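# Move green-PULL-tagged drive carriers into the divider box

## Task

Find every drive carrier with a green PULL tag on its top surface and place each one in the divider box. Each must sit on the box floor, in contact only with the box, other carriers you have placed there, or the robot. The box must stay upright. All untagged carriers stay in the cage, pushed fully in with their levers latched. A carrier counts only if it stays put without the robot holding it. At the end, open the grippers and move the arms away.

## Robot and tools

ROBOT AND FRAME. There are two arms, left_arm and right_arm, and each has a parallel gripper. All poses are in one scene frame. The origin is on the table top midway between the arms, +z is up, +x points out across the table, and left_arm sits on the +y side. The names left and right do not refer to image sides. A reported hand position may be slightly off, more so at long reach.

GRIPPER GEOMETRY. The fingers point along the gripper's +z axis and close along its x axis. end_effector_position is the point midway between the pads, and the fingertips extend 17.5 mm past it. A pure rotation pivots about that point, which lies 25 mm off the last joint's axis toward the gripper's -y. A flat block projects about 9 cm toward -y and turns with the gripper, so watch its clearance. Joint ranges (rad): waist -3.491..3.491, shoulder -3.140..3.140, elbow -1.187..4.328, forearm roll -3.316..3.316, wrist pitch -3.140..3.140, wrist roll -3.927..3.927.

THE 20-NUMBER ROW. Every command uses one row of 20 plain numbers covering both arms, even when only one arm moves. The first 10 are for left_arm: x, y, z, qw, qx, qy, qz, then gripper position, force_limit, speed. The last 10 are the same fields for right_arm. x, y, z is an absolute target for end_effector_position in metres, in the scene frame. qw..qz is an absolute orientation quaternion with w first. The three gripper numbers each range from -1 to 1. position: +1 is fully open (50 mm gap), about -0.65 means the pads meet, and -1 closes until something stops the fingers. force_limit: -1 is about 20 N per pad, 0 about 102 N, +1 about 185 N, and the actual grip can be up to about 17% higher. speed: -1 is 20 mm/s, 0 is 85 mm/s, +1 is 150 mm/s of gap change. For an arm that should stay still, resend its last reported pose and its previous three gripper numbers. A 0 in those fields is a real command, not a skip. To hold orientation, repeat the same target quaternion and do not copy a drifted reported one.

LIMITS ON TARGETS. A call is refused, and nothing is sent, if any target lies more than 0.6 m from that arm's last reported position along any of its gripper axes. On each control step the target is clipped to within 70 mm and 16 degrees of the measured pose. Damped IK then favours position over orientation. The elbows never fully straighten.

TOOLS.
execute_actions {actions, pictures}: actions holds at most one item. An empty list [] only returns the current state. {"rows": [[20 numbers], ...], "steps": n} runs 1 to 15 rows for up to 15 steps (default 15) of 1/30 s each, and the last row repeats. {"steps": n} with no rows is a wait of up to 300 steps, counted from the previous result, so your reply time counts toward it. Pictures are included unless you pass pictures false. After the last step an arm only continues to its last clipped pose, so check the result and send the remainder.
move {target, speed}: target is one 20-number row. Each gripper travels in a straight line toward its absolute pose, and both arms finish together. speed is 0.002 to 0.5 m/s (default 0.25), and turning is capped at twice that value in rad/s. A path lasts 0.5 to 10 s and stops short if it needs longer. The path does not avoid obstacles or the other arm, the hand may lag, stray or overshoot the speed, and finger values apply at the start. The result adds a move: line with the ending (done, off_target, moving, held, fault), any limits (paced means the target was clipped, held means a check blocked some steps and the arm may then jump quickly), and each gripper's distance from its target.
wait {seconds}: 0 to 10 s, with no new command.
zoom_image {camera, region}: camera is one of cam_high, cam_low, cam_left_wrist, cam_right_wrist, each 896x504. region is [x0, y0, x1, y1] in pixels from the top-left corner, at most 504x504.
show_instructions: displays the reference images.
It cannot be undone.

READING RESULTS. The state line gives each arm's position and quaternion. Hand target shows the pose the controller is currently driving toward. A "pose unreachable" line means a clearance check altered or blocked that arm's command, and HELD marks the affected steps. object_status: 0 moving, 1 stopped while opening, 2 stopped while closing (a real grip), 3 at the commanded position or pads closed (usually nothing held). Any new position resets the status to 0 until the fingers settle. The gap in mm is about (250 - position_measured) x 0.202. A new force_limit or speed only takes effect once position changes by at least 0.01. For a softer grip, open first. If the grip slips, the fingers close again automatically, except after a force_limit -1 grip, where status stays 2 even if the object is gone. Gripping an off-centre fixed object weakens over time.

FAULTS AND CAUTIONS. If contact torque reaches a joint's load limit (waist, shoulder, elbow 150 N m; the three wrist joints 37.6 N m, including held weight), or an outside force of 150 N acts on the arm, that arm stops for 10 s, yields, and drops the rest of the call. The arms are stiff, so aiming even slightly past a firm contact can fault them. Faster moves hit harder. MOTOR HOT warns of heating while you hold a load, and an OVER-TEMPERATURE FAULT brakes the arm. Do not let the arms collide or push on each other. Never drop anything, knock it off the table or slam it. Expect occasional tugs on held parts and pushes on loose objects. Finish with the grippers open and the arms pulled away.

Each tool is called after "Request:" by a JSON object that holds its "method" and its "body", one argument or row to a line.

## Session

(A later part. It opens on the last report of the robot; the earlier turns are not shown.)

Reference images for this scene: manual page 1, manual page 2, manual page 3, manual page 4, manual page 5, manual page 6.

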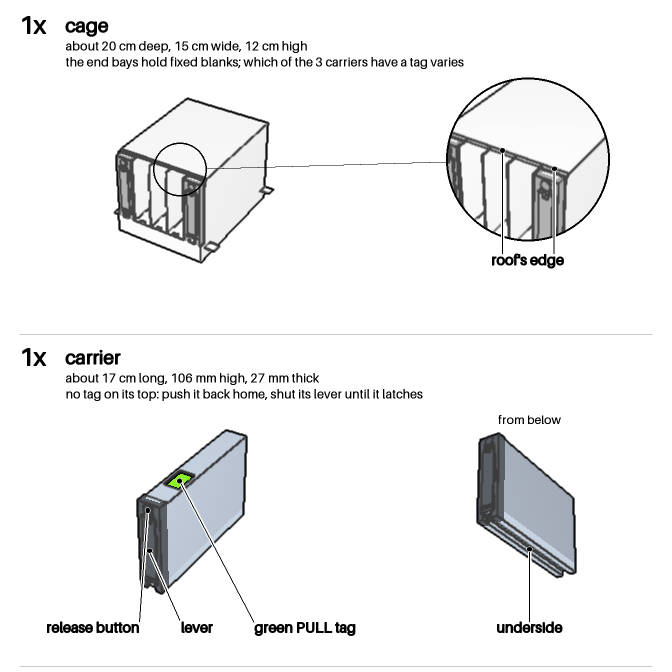

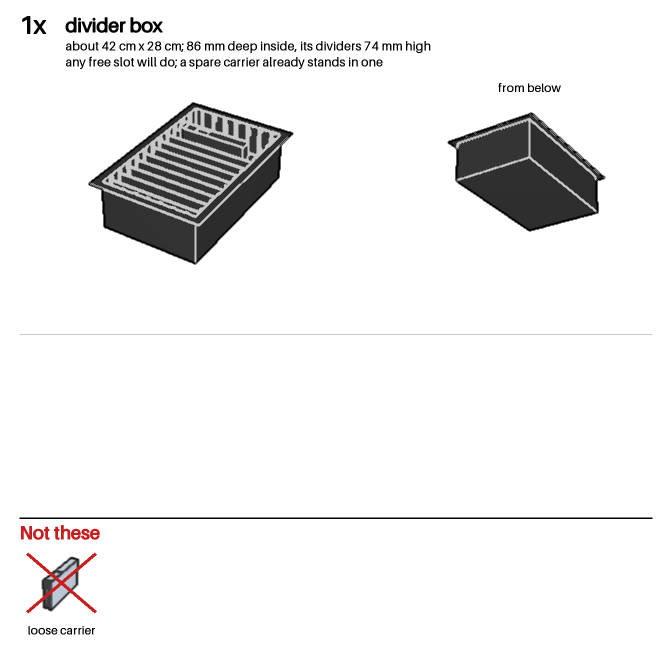

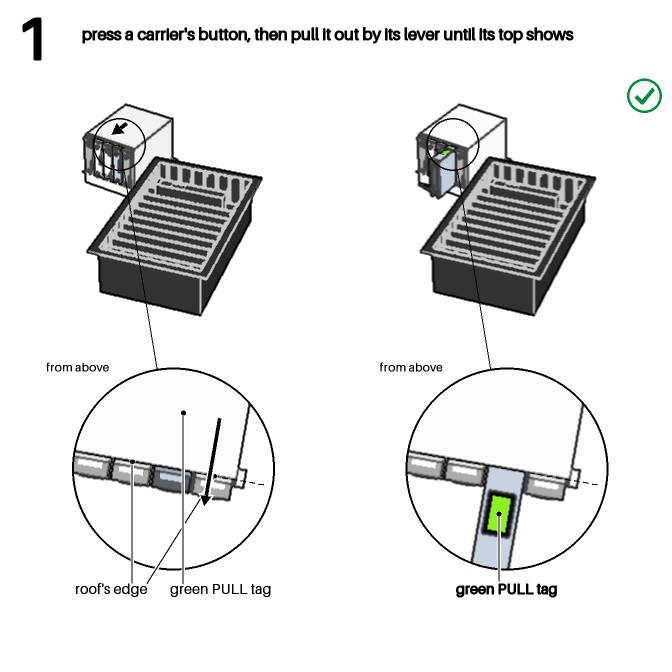

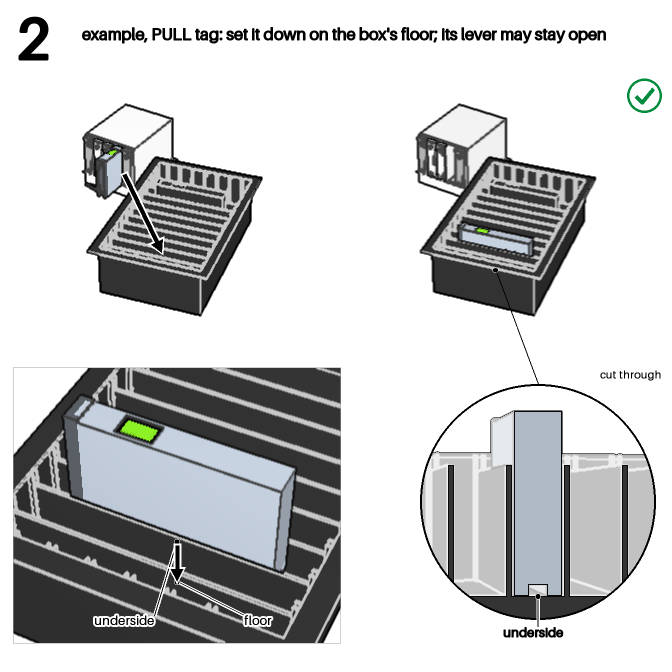

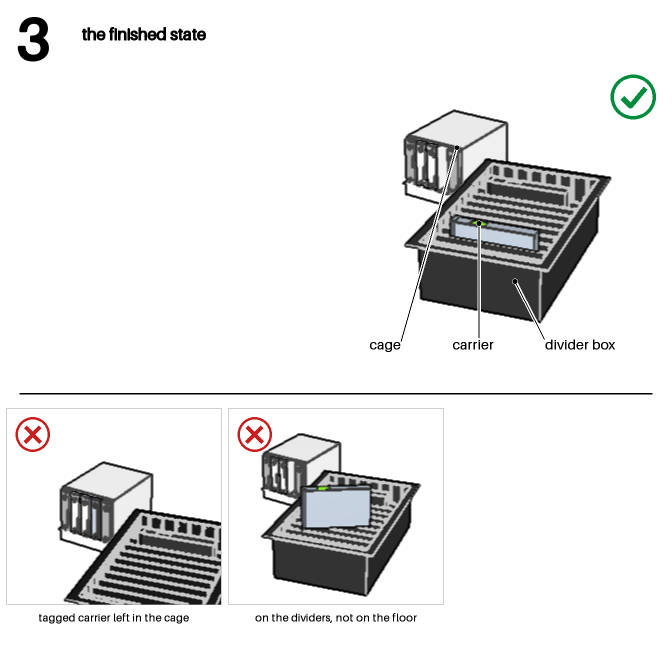

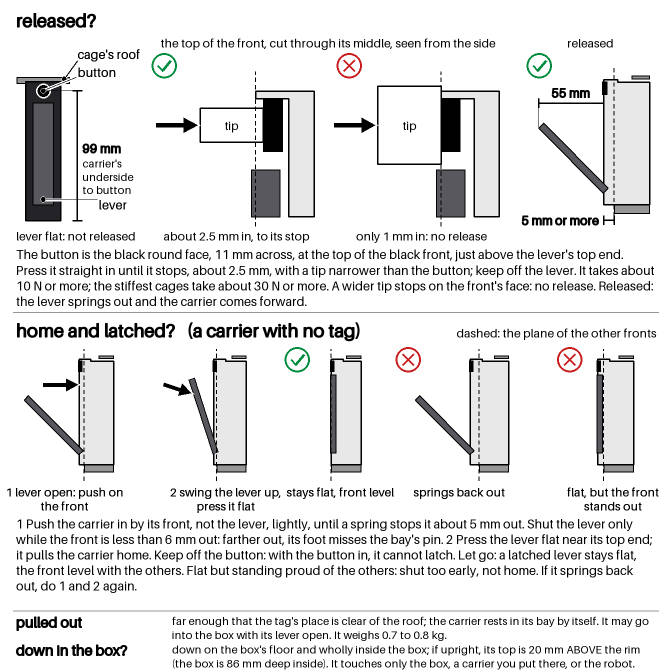

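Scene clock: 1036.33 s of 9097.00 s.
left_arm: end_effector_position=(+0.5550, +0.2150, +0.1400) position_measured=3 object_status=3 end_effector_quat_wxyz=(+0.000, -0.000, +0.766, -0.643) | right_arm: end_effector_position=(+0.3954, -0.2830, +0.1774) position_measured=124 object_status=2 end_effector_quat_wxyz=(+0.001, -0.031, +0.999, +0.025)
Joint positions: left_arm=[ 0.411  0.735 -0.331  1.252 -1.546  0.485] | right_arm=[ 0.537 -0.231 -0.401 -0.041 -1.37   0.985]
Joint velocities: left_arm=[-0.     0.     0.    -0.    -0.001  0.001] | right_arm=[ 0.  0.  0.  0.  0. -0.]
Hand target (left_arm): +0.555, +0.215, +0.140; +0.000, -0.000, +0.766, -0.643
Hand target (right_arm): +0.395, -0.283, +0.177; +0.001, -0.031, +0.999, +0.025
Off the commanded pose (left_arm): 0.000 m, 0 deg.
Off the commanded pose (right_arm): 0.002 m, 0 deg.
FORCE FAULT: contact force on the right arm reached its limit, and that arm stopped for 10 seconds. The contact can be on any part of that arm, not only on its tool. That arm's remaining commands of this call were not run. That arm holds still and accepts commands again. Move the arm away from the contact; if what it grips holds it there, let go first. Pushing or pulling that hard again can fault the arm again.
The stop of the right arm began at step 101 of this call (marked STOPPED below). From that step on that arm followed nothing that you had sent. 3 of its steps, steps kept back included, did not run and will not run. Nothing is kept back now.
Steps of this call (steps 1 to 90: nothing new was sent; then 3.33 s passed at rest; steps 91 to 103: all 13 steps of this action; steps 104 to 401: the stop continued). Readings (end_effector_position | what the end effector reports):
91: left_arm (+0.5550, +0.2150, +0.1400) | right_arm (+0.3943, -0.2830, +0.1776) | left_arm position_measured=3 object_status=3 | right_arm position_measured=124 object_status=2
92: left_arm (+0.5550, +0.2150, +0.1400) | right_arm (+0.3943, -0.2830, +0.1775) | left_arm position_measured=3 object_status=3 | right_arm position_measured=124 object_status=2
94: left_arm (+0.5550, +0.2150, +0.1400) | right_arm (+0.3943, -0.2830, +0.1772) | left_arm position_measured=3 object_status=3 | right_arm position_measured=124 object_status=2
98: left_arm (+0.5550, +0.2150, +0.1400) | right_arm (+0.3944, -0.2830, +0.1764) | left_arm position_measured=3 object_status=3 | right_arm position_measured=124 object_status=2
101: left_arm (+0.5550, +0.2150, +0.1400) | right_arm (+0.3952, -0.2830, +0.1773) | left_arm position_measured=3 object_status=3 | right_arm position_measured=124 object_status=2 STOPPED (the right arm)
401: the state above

Request:
{"method": "move", "body": {
  "target": [0.555,0.215,0.14,0,0,0.766,-0.6428,1,0,0, 0.3954,-0.283,0.182,0.0008,0.0305,-0.9992,-0.0253,-1,0.6,1],
  "speed": 0.02
}}

Request:
{"method": "move", "body": {
  "target": [0.555,0.215,0.14,0,0,0.766,-0.6428,1,0,0, 0.3964,-0.283,0.181,0.0008,0.0305,-0.9992,-0.0253,-1,0.6,1],
  "speed": 0.02
}}

Request:
{"method": "zoom_image", "body": {
  "camera": "cam_right_wrist",
  "region": [300,0,570,200]
}}

Request:
{"method": "zoom_image", "body": {
  "camera": "cam_low",
  "region": [160,150,280,240]
}}

Request:
{"method": "zoom_image", "body": {
  "camera": "cam_left_wrist",
  "region": [480,100,600,200]
}}

Scene clock: 1044.73 s of 9097.00 s.
left_arm: end_effector_position=(+0.5550, +0.2150, +0.1400) position_measured=3 object_status=3 end_effector_quat_wxyz=(+0.000, -0.000, +0.766, -0.643) | right_arm: end_effector_position=(+0.3954, -0.2830, +0.1820) position_measured=124 object_status=2 end_effector_quat_wxyz=(-0.001, -0.031, +0.999, +0.025)
Joint positions: left_arm=[ 0.411  0.735 -0.331  1.252 -1.546  0.485] | right_arm=[ 0.535 -0.23  -0.389 -0.043 -1.384  0.987]
Joint velocities: left_arm=[-0.    -0.     0.001  0.    -0.     0.001] | right_arm=[ 0.     0.     0.002 -0.    -0.002  0.   ]
Hand target (left_arm): +0.555, +0.215, +0.140; +0.000, -0.000, +0.766, -0.643
Hand target (right_arm): +0.395, -0.283, +0.182; -0.001, -0.030, +0.999, +0.025
Off the commanded pose (left_arm): 0.000 m, 0 deg.
Off the commanded pose (right_arm): 0.000 m, 0 deg.
After step 90, 4.70 s passed at rest.
move: done

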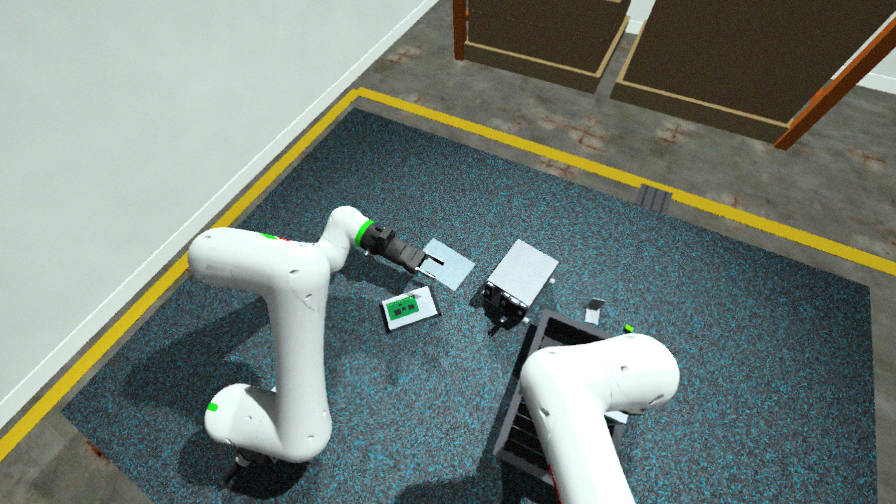

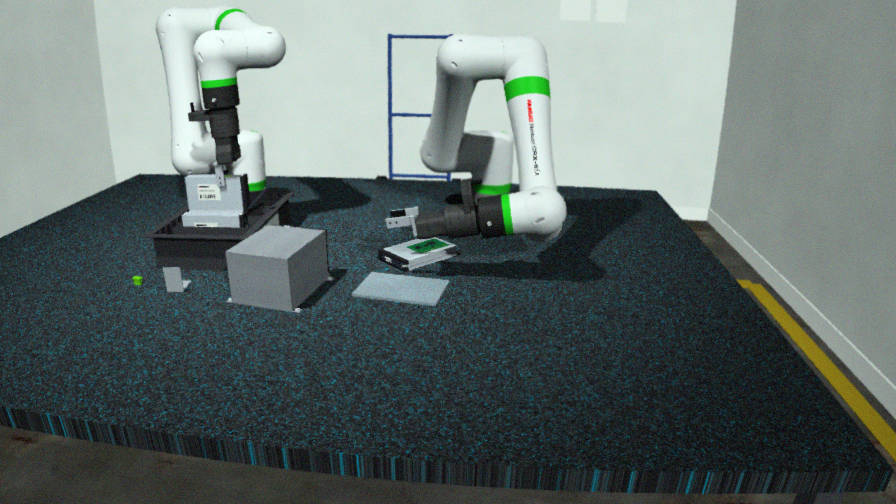

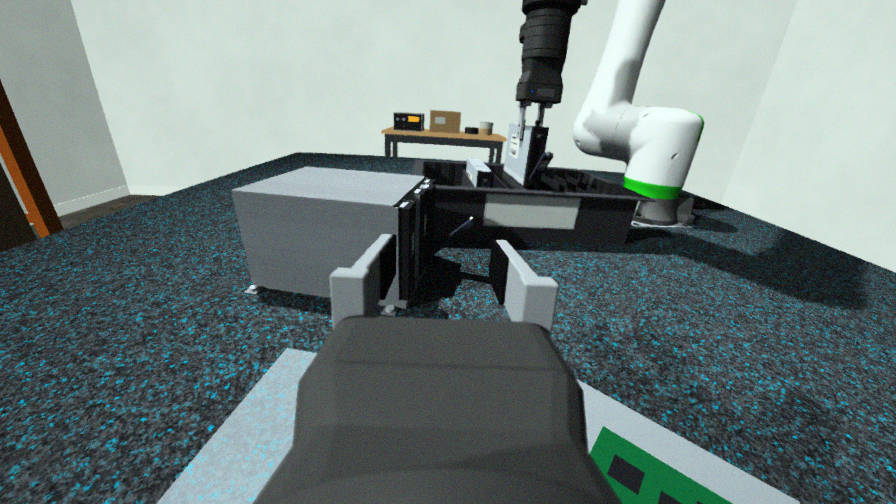

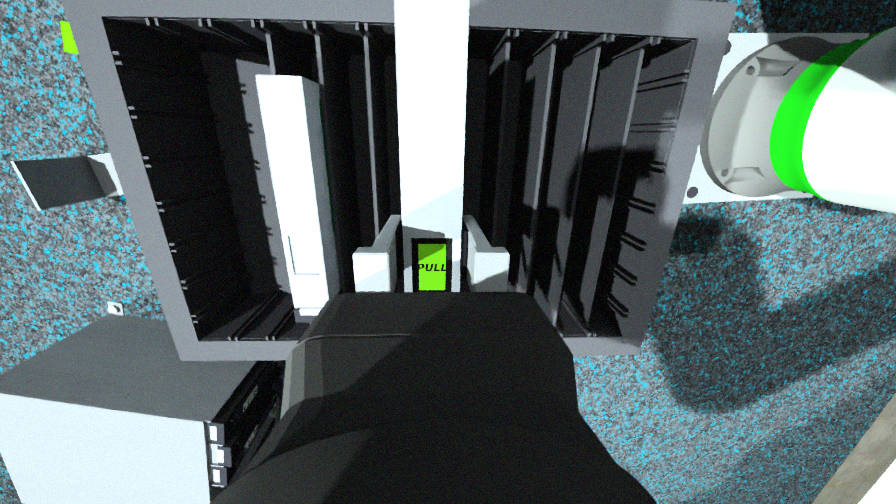

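Scene clock: 1045.43 s of 9097.00 s.
left_arm: end_effector_position=(+0.5550, +0.2150, +0.1400) position_measured=3 object_status=3 end_effector_quat_wxyz=(+0.000, -0.000, +0.766, -0.643) | right_arm: end_effector_position=(+0.3964, -0.2830, +0.1810) position_measured=124 object_status=2 end_effector_quat_wxyz=(-0.001, -0.031, +0.999, +0.025)
Joint positions: left_arm=[ 0.411  0.735 -0.331  1.252 -1.546  0.485] | right_arm=[ 0.533 -0.227 -0.389 -0.043 -1.381  0.989]
Joint velocities: left_arm=[-0.001  0.    -0.001 -0.001  0.002  0.001] | right_arm=[-0.001  0.     0.     0.     0.     0.001]
Hand target (left_arm): +0.555, +0.215, +0.140; +0.000, -0.000, +0.766, -0.643
Hand target (right_arm): +0.396, -0.283, +0.181; -0.001, -0.031, +0.999, +0.025
Off the commanded pose (left_arm): 0.000 m, 0 deg.
Off the commanded pose (right_arm): 0.000 m, 0 deg.
move: done

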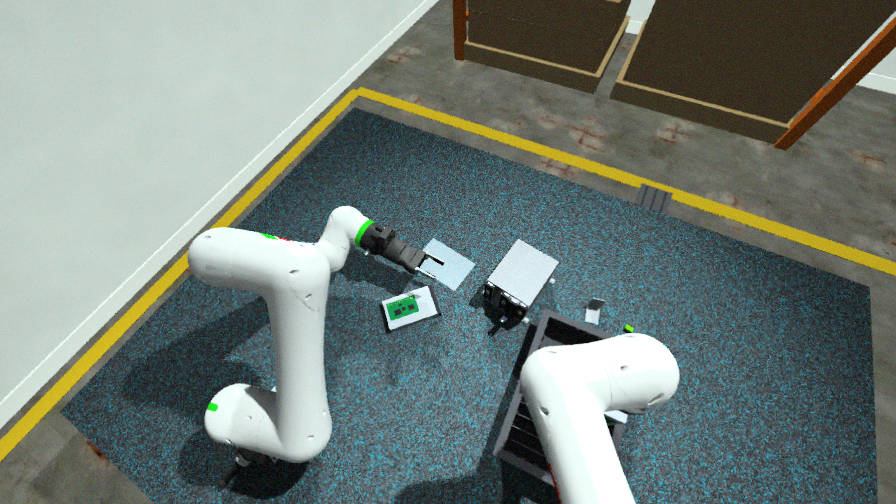

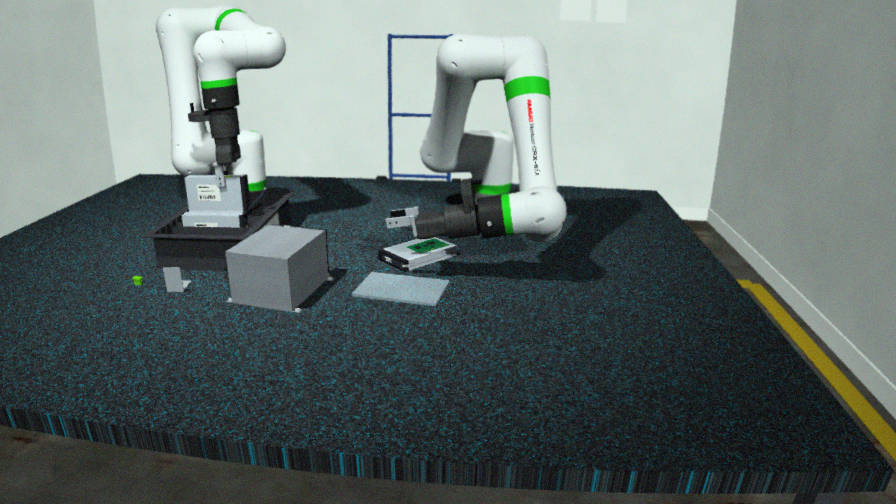

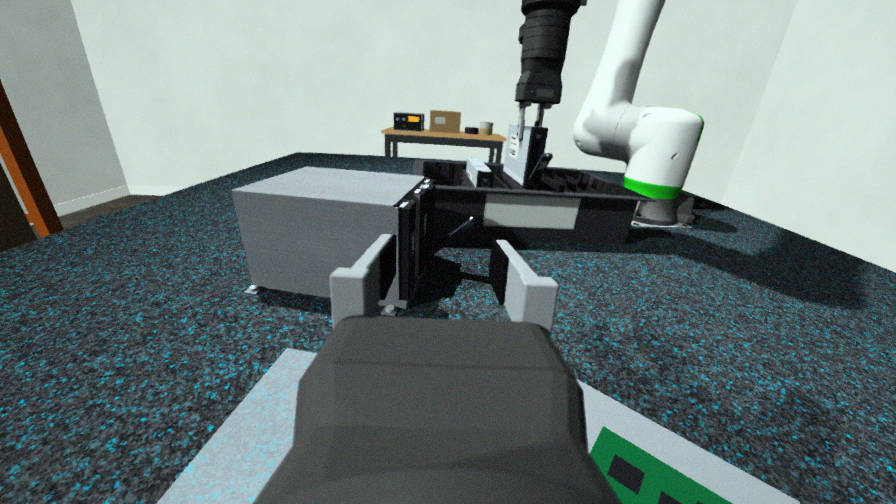

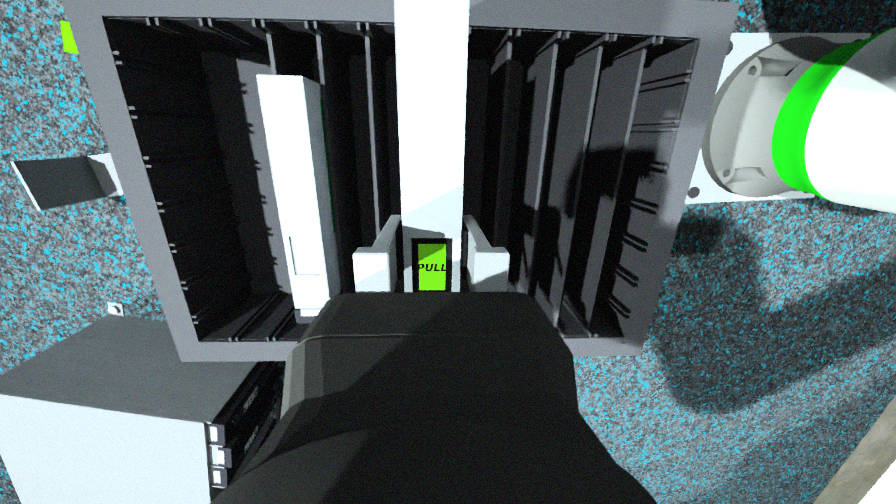

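Region (300, 0, 570, 200) of cam_right_wrist's 896x504 image, scaled by 1.867, with more detail than that image has; it fills the top 373 rows of this view, and the rest is white.

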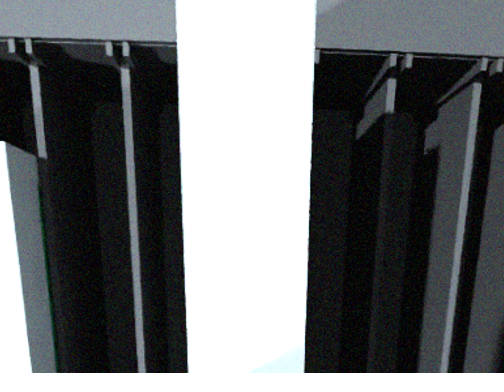

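Region (160, 150, 280, 240) of cam_low's 896x504 image, scaled by 4.200, with more detail than that image has; it fills the top 378 rows of this view, and the rest is white.

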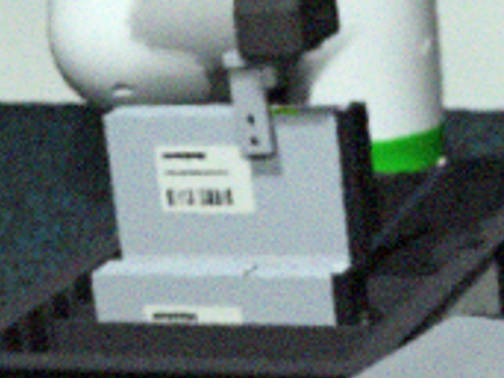

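Region (480, 100, 600, 200) of cam_left_wrist's 896x504 image, scaled by 4.200, with more detail than that image has.

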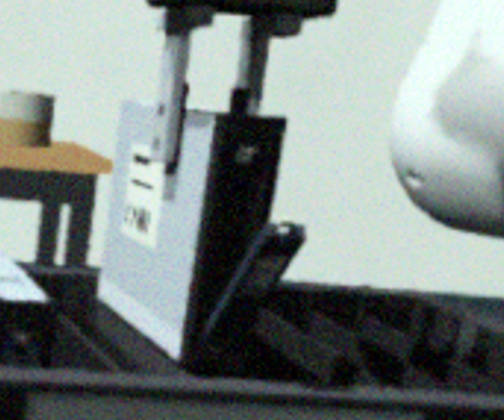

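Request:
{"method": "move", "body": {
  "target": [0.397,-0.03,0.19,0,0,0.766,-0.6428,1,0,0, 0.3964,-0.283,0.181,0.0008,0.0305,-0.9992,-0.0253,-1,0.6,1],
  "speed": 0.2
}}

Request:
{"method": "zoom_image", "body": {
  "camera": "cam_left_wrist",
  "region": [370,60,530,240]
}}

Scene clock: 1124.17 s of 9097.00 s.
left_arm: end_effector_position=(+0.3968, -0.0299, +0.1901) position_measured=3 object_status=3 end_effector_quat_wxyz=(-0.000, -0.000, +0.766, -0.643) | right_arm: end_effector_position=(+0.3964, -0.2830, +0.1810) position_measured=124 object_status=2 end_effector_quat_wxyz=(-0.001, -0.031, +0.999, +0.025)
Joint positions: left_arm=[-0.231  0.38  -0.777  1.845 -1.264  0.404] | right_arm=[ 0.533 -0.227 -0.389 -0.043 -1.381  0.989]
Joint velocities: left_arm=[-0.005 -0.001  0.     0.006  0.005 -0.002] | right_arm=[ 0.002 -0.    -0.    -0.    -0.    -0.   ]
Hand target (left_arm): +0.397, -0.030, +0.190; -0.000, -0.000, +0.766, -0.643
Hand target (right_arm): +0.396, -0.283, +0.181; -0.001, -0.031, +0.999, +0.025
Off the commanded pose (left_arm): 0.000 m, 0 deg.
Off the commanded pose (right_arm): 0.000 m, 0 deg.
After step 90, 73.77 s passed at rest.
move: done

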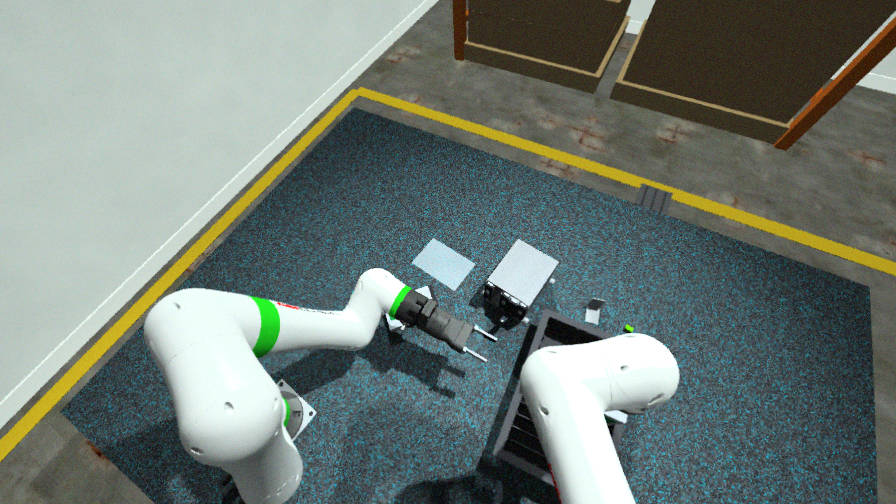

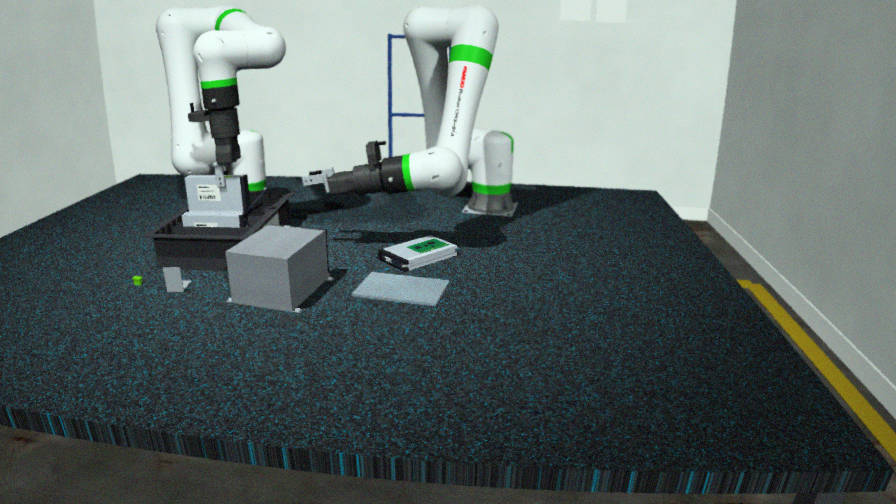

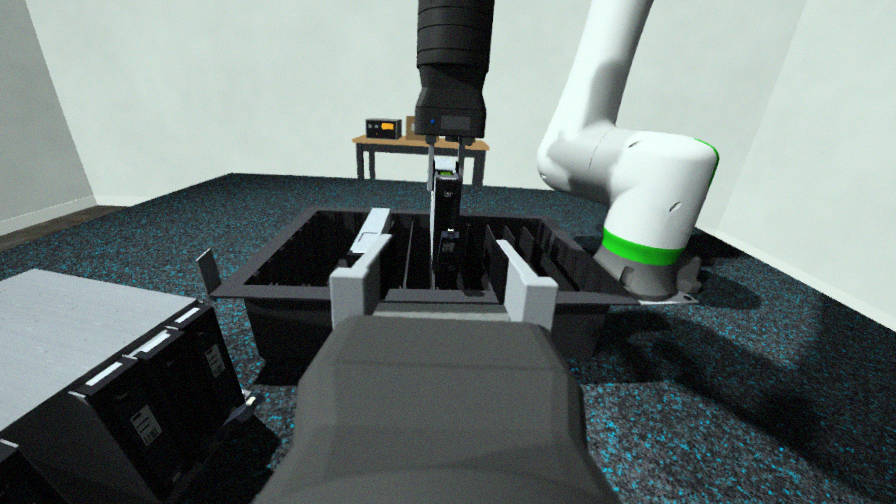

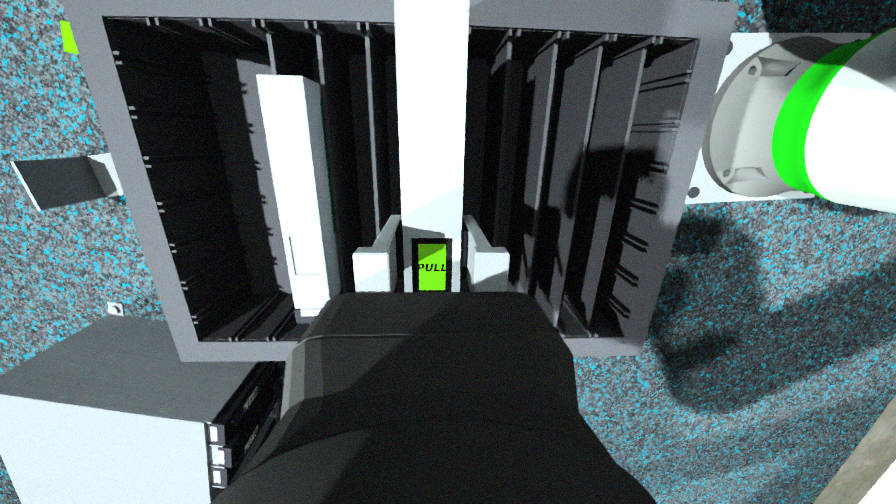

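Region (370, 60, 530, 240) of cam_left_wrist's 896x504 image, scaled by 2.800, with more detail than that image has.

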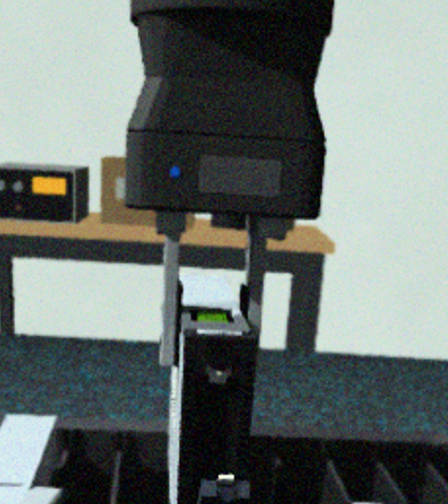

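Request:
{"method": "zoom_image", "body": {
  "camera": "cam_left_wrist",
  "region": [395,190,495,300]
}}

Request:
{"method": "zoom_image", "body": {
  "camera": "cam_left_wrist",
  "region": [400,150,490,250]
}}

Region (395, 190, 495, 300) of cam_left_wrist's 896x504 image, scaled by 4.582, with more detail than that image has; it fills the left 458 columns of this view, and the rest is white.

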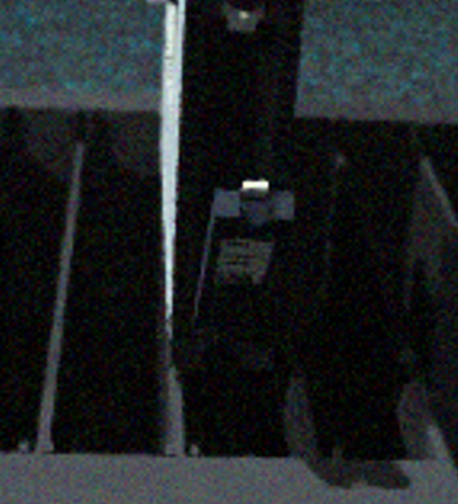

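Region (400, 150, 490, 250) of cam_left_wrist's 896x504 image, scaled by 5.040, with more detail than that image has; it fills the left 454 columns of this view, and the rest is white.

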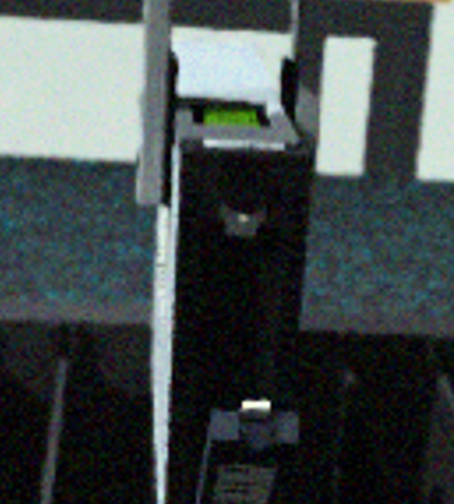

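Request:
{"method": "zoom_image", "body": {
  "camera": "cam_left_wrist",
  "region": [415,200,475,295]
}}

Request:
{"method": "zoom_image", "body": {
  "camera": "cam_left_wrist",
  "region": [440,200,500,295]
}}

Region (415, 200, 475, 295) of cam_left_wrist's 896x504 image, scaled by 5.305, with more detail than that image has; it fills the left 318 columns of this view, and the rest is white.

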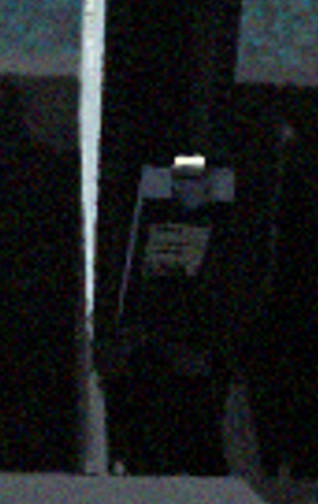

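Region (440, 200, 500, 295) of cam_left_wrist's 896x504 image, scaled by 5.305, with more detail than that image has; it fills the left 318 columns of this view, and the rest is white.

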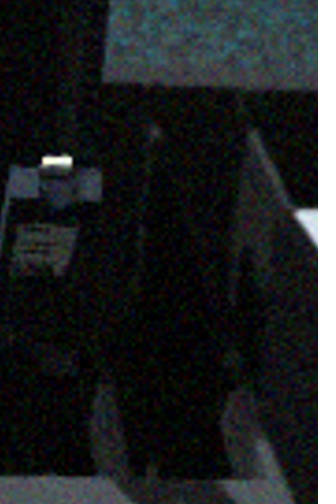

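Request:
{"method": "move", "body": {
  "target": [0.397,-0.03,0.19,0,0,0.766,-0.6428,1,0,0, 0.3928,-0.283,0.181,0.0008,0.0305,-0.9992,-0.0253,-1,0.6,1],
  "speed": 0.015
}}

Request:
{"method": "zoom_image", "body": {
  "camera": "cam_left_wrist",
  "region": [415,200,475,295]
}}

Request:
{"method": "zoom_image", "body": {
  "camera": "cam_left_wrist",
  "region": [395,190,495,300]
}}

Request:
{"method": "zoom_image", "body": {
  "camera": "cam_right_wrist",
  "region": [300,0,570,200]
}}

Scene clock: 1166.17 s of 9097.00 s.
left_arm: end_effector_position=(+0.3970, -0.0300, +0.1900) position_measured=3 object_status=3 end_effector_quat_wxyz=(+0.000, +0.000, +0.766, -0.643) | right_arm: end_effector_position=(+0.3928, -0.2830, +0.1810) position_measured=124 object_status=2 end_effector_quat_wxyz=(-0.001, -0.030, +0.999, +0.025)
Joint positions: left_arm=[-0.231  0.38  -0.777  1.844 -1.263  0.404] | right_arm=[ 0.54  -0.237 -0.396 -0.043 -1.383  0.982]
Joint velocities: left_arm=[ 0.     0.     0.     0.001 -0.001  0.002] | right_arm=[ 0.002 -0.001 -0.001  0.    -0.    -0.002]
Hand target (left_arm): +0.397, -0.030, +0.190; -0.000, +0.000, +0.766, -0.643
Hand target (right_arm): +0.393, -0.283, +0.181; -0.001, -0.031, +0.999, +0.025
Off the commanded pose (left_arm): 0.000 m, 0 deg.
Off the commanded pose (right_arm): 0.000 m, 0 deg.
After step 90, 38.30 s passed at rest.
move: done

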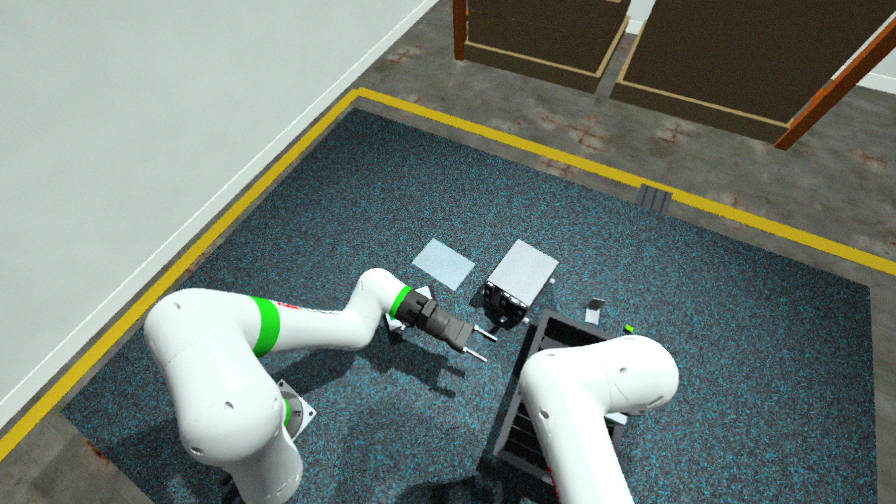

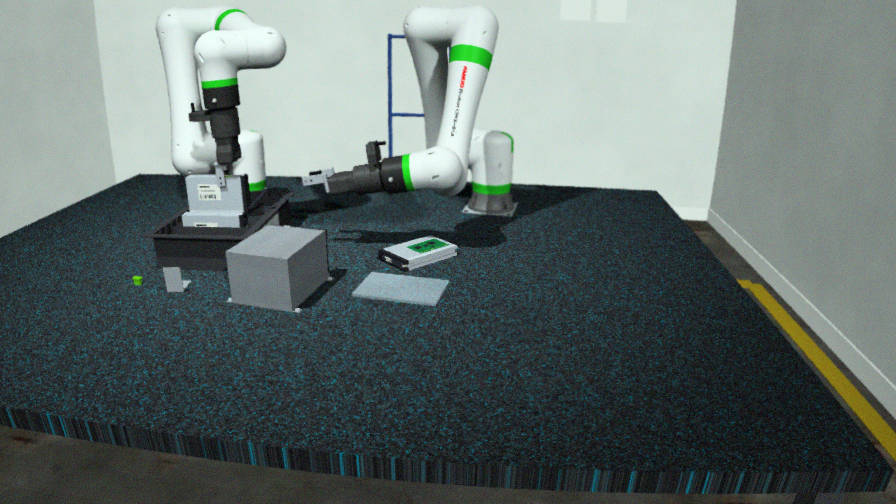

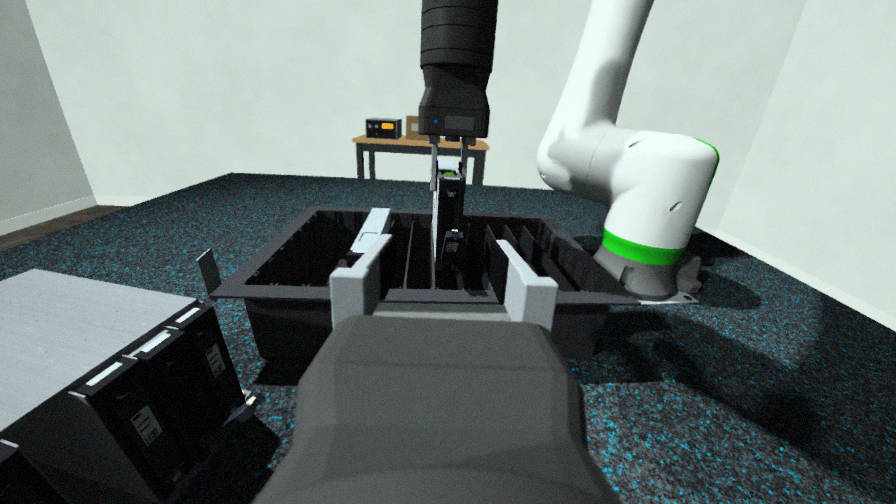

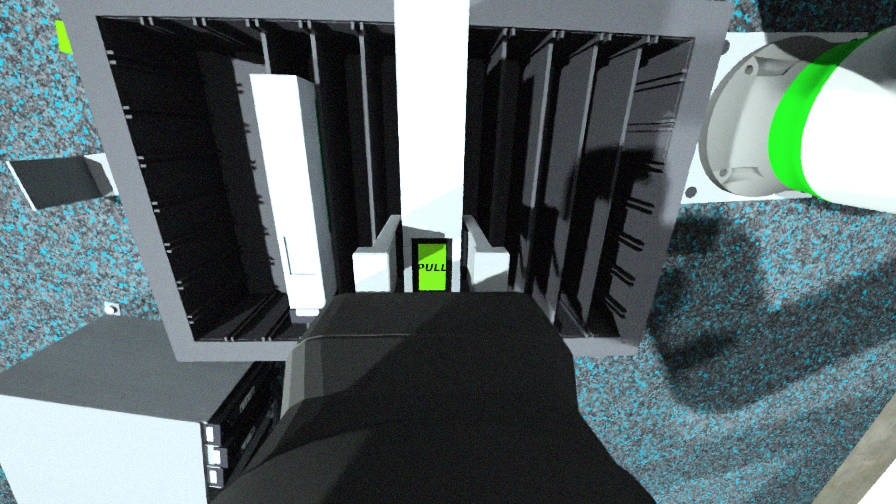

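Region (415, 200, 475, 295) of cam_left_wrist's 896x504 image, scaled by 5.305, with more detail than that image has; it fills the left 318 columns of this view, and the rest is white.

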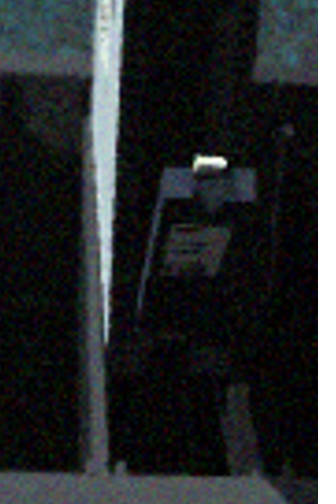

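Region (395, 190, 495, 300) of cam_left_wrist's 896x504 image, scaled by 4.582, with more detail than that image has; it fills the left 458 columns of this view, and the rest is white.

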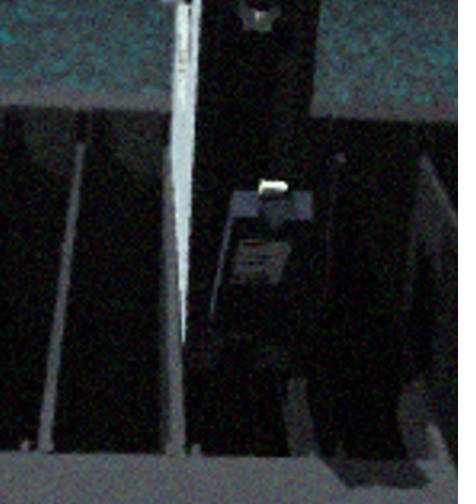

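Region (300, 0, 570, 200) of cam_right_wrist's 896x504 image, scaled by 1.867, with more detail than that image has; it fills the top 373 rows of this view, and the rest is white.

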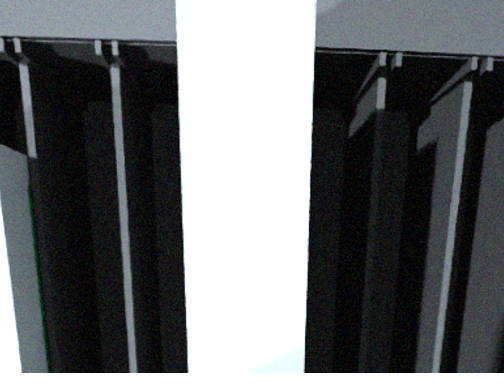

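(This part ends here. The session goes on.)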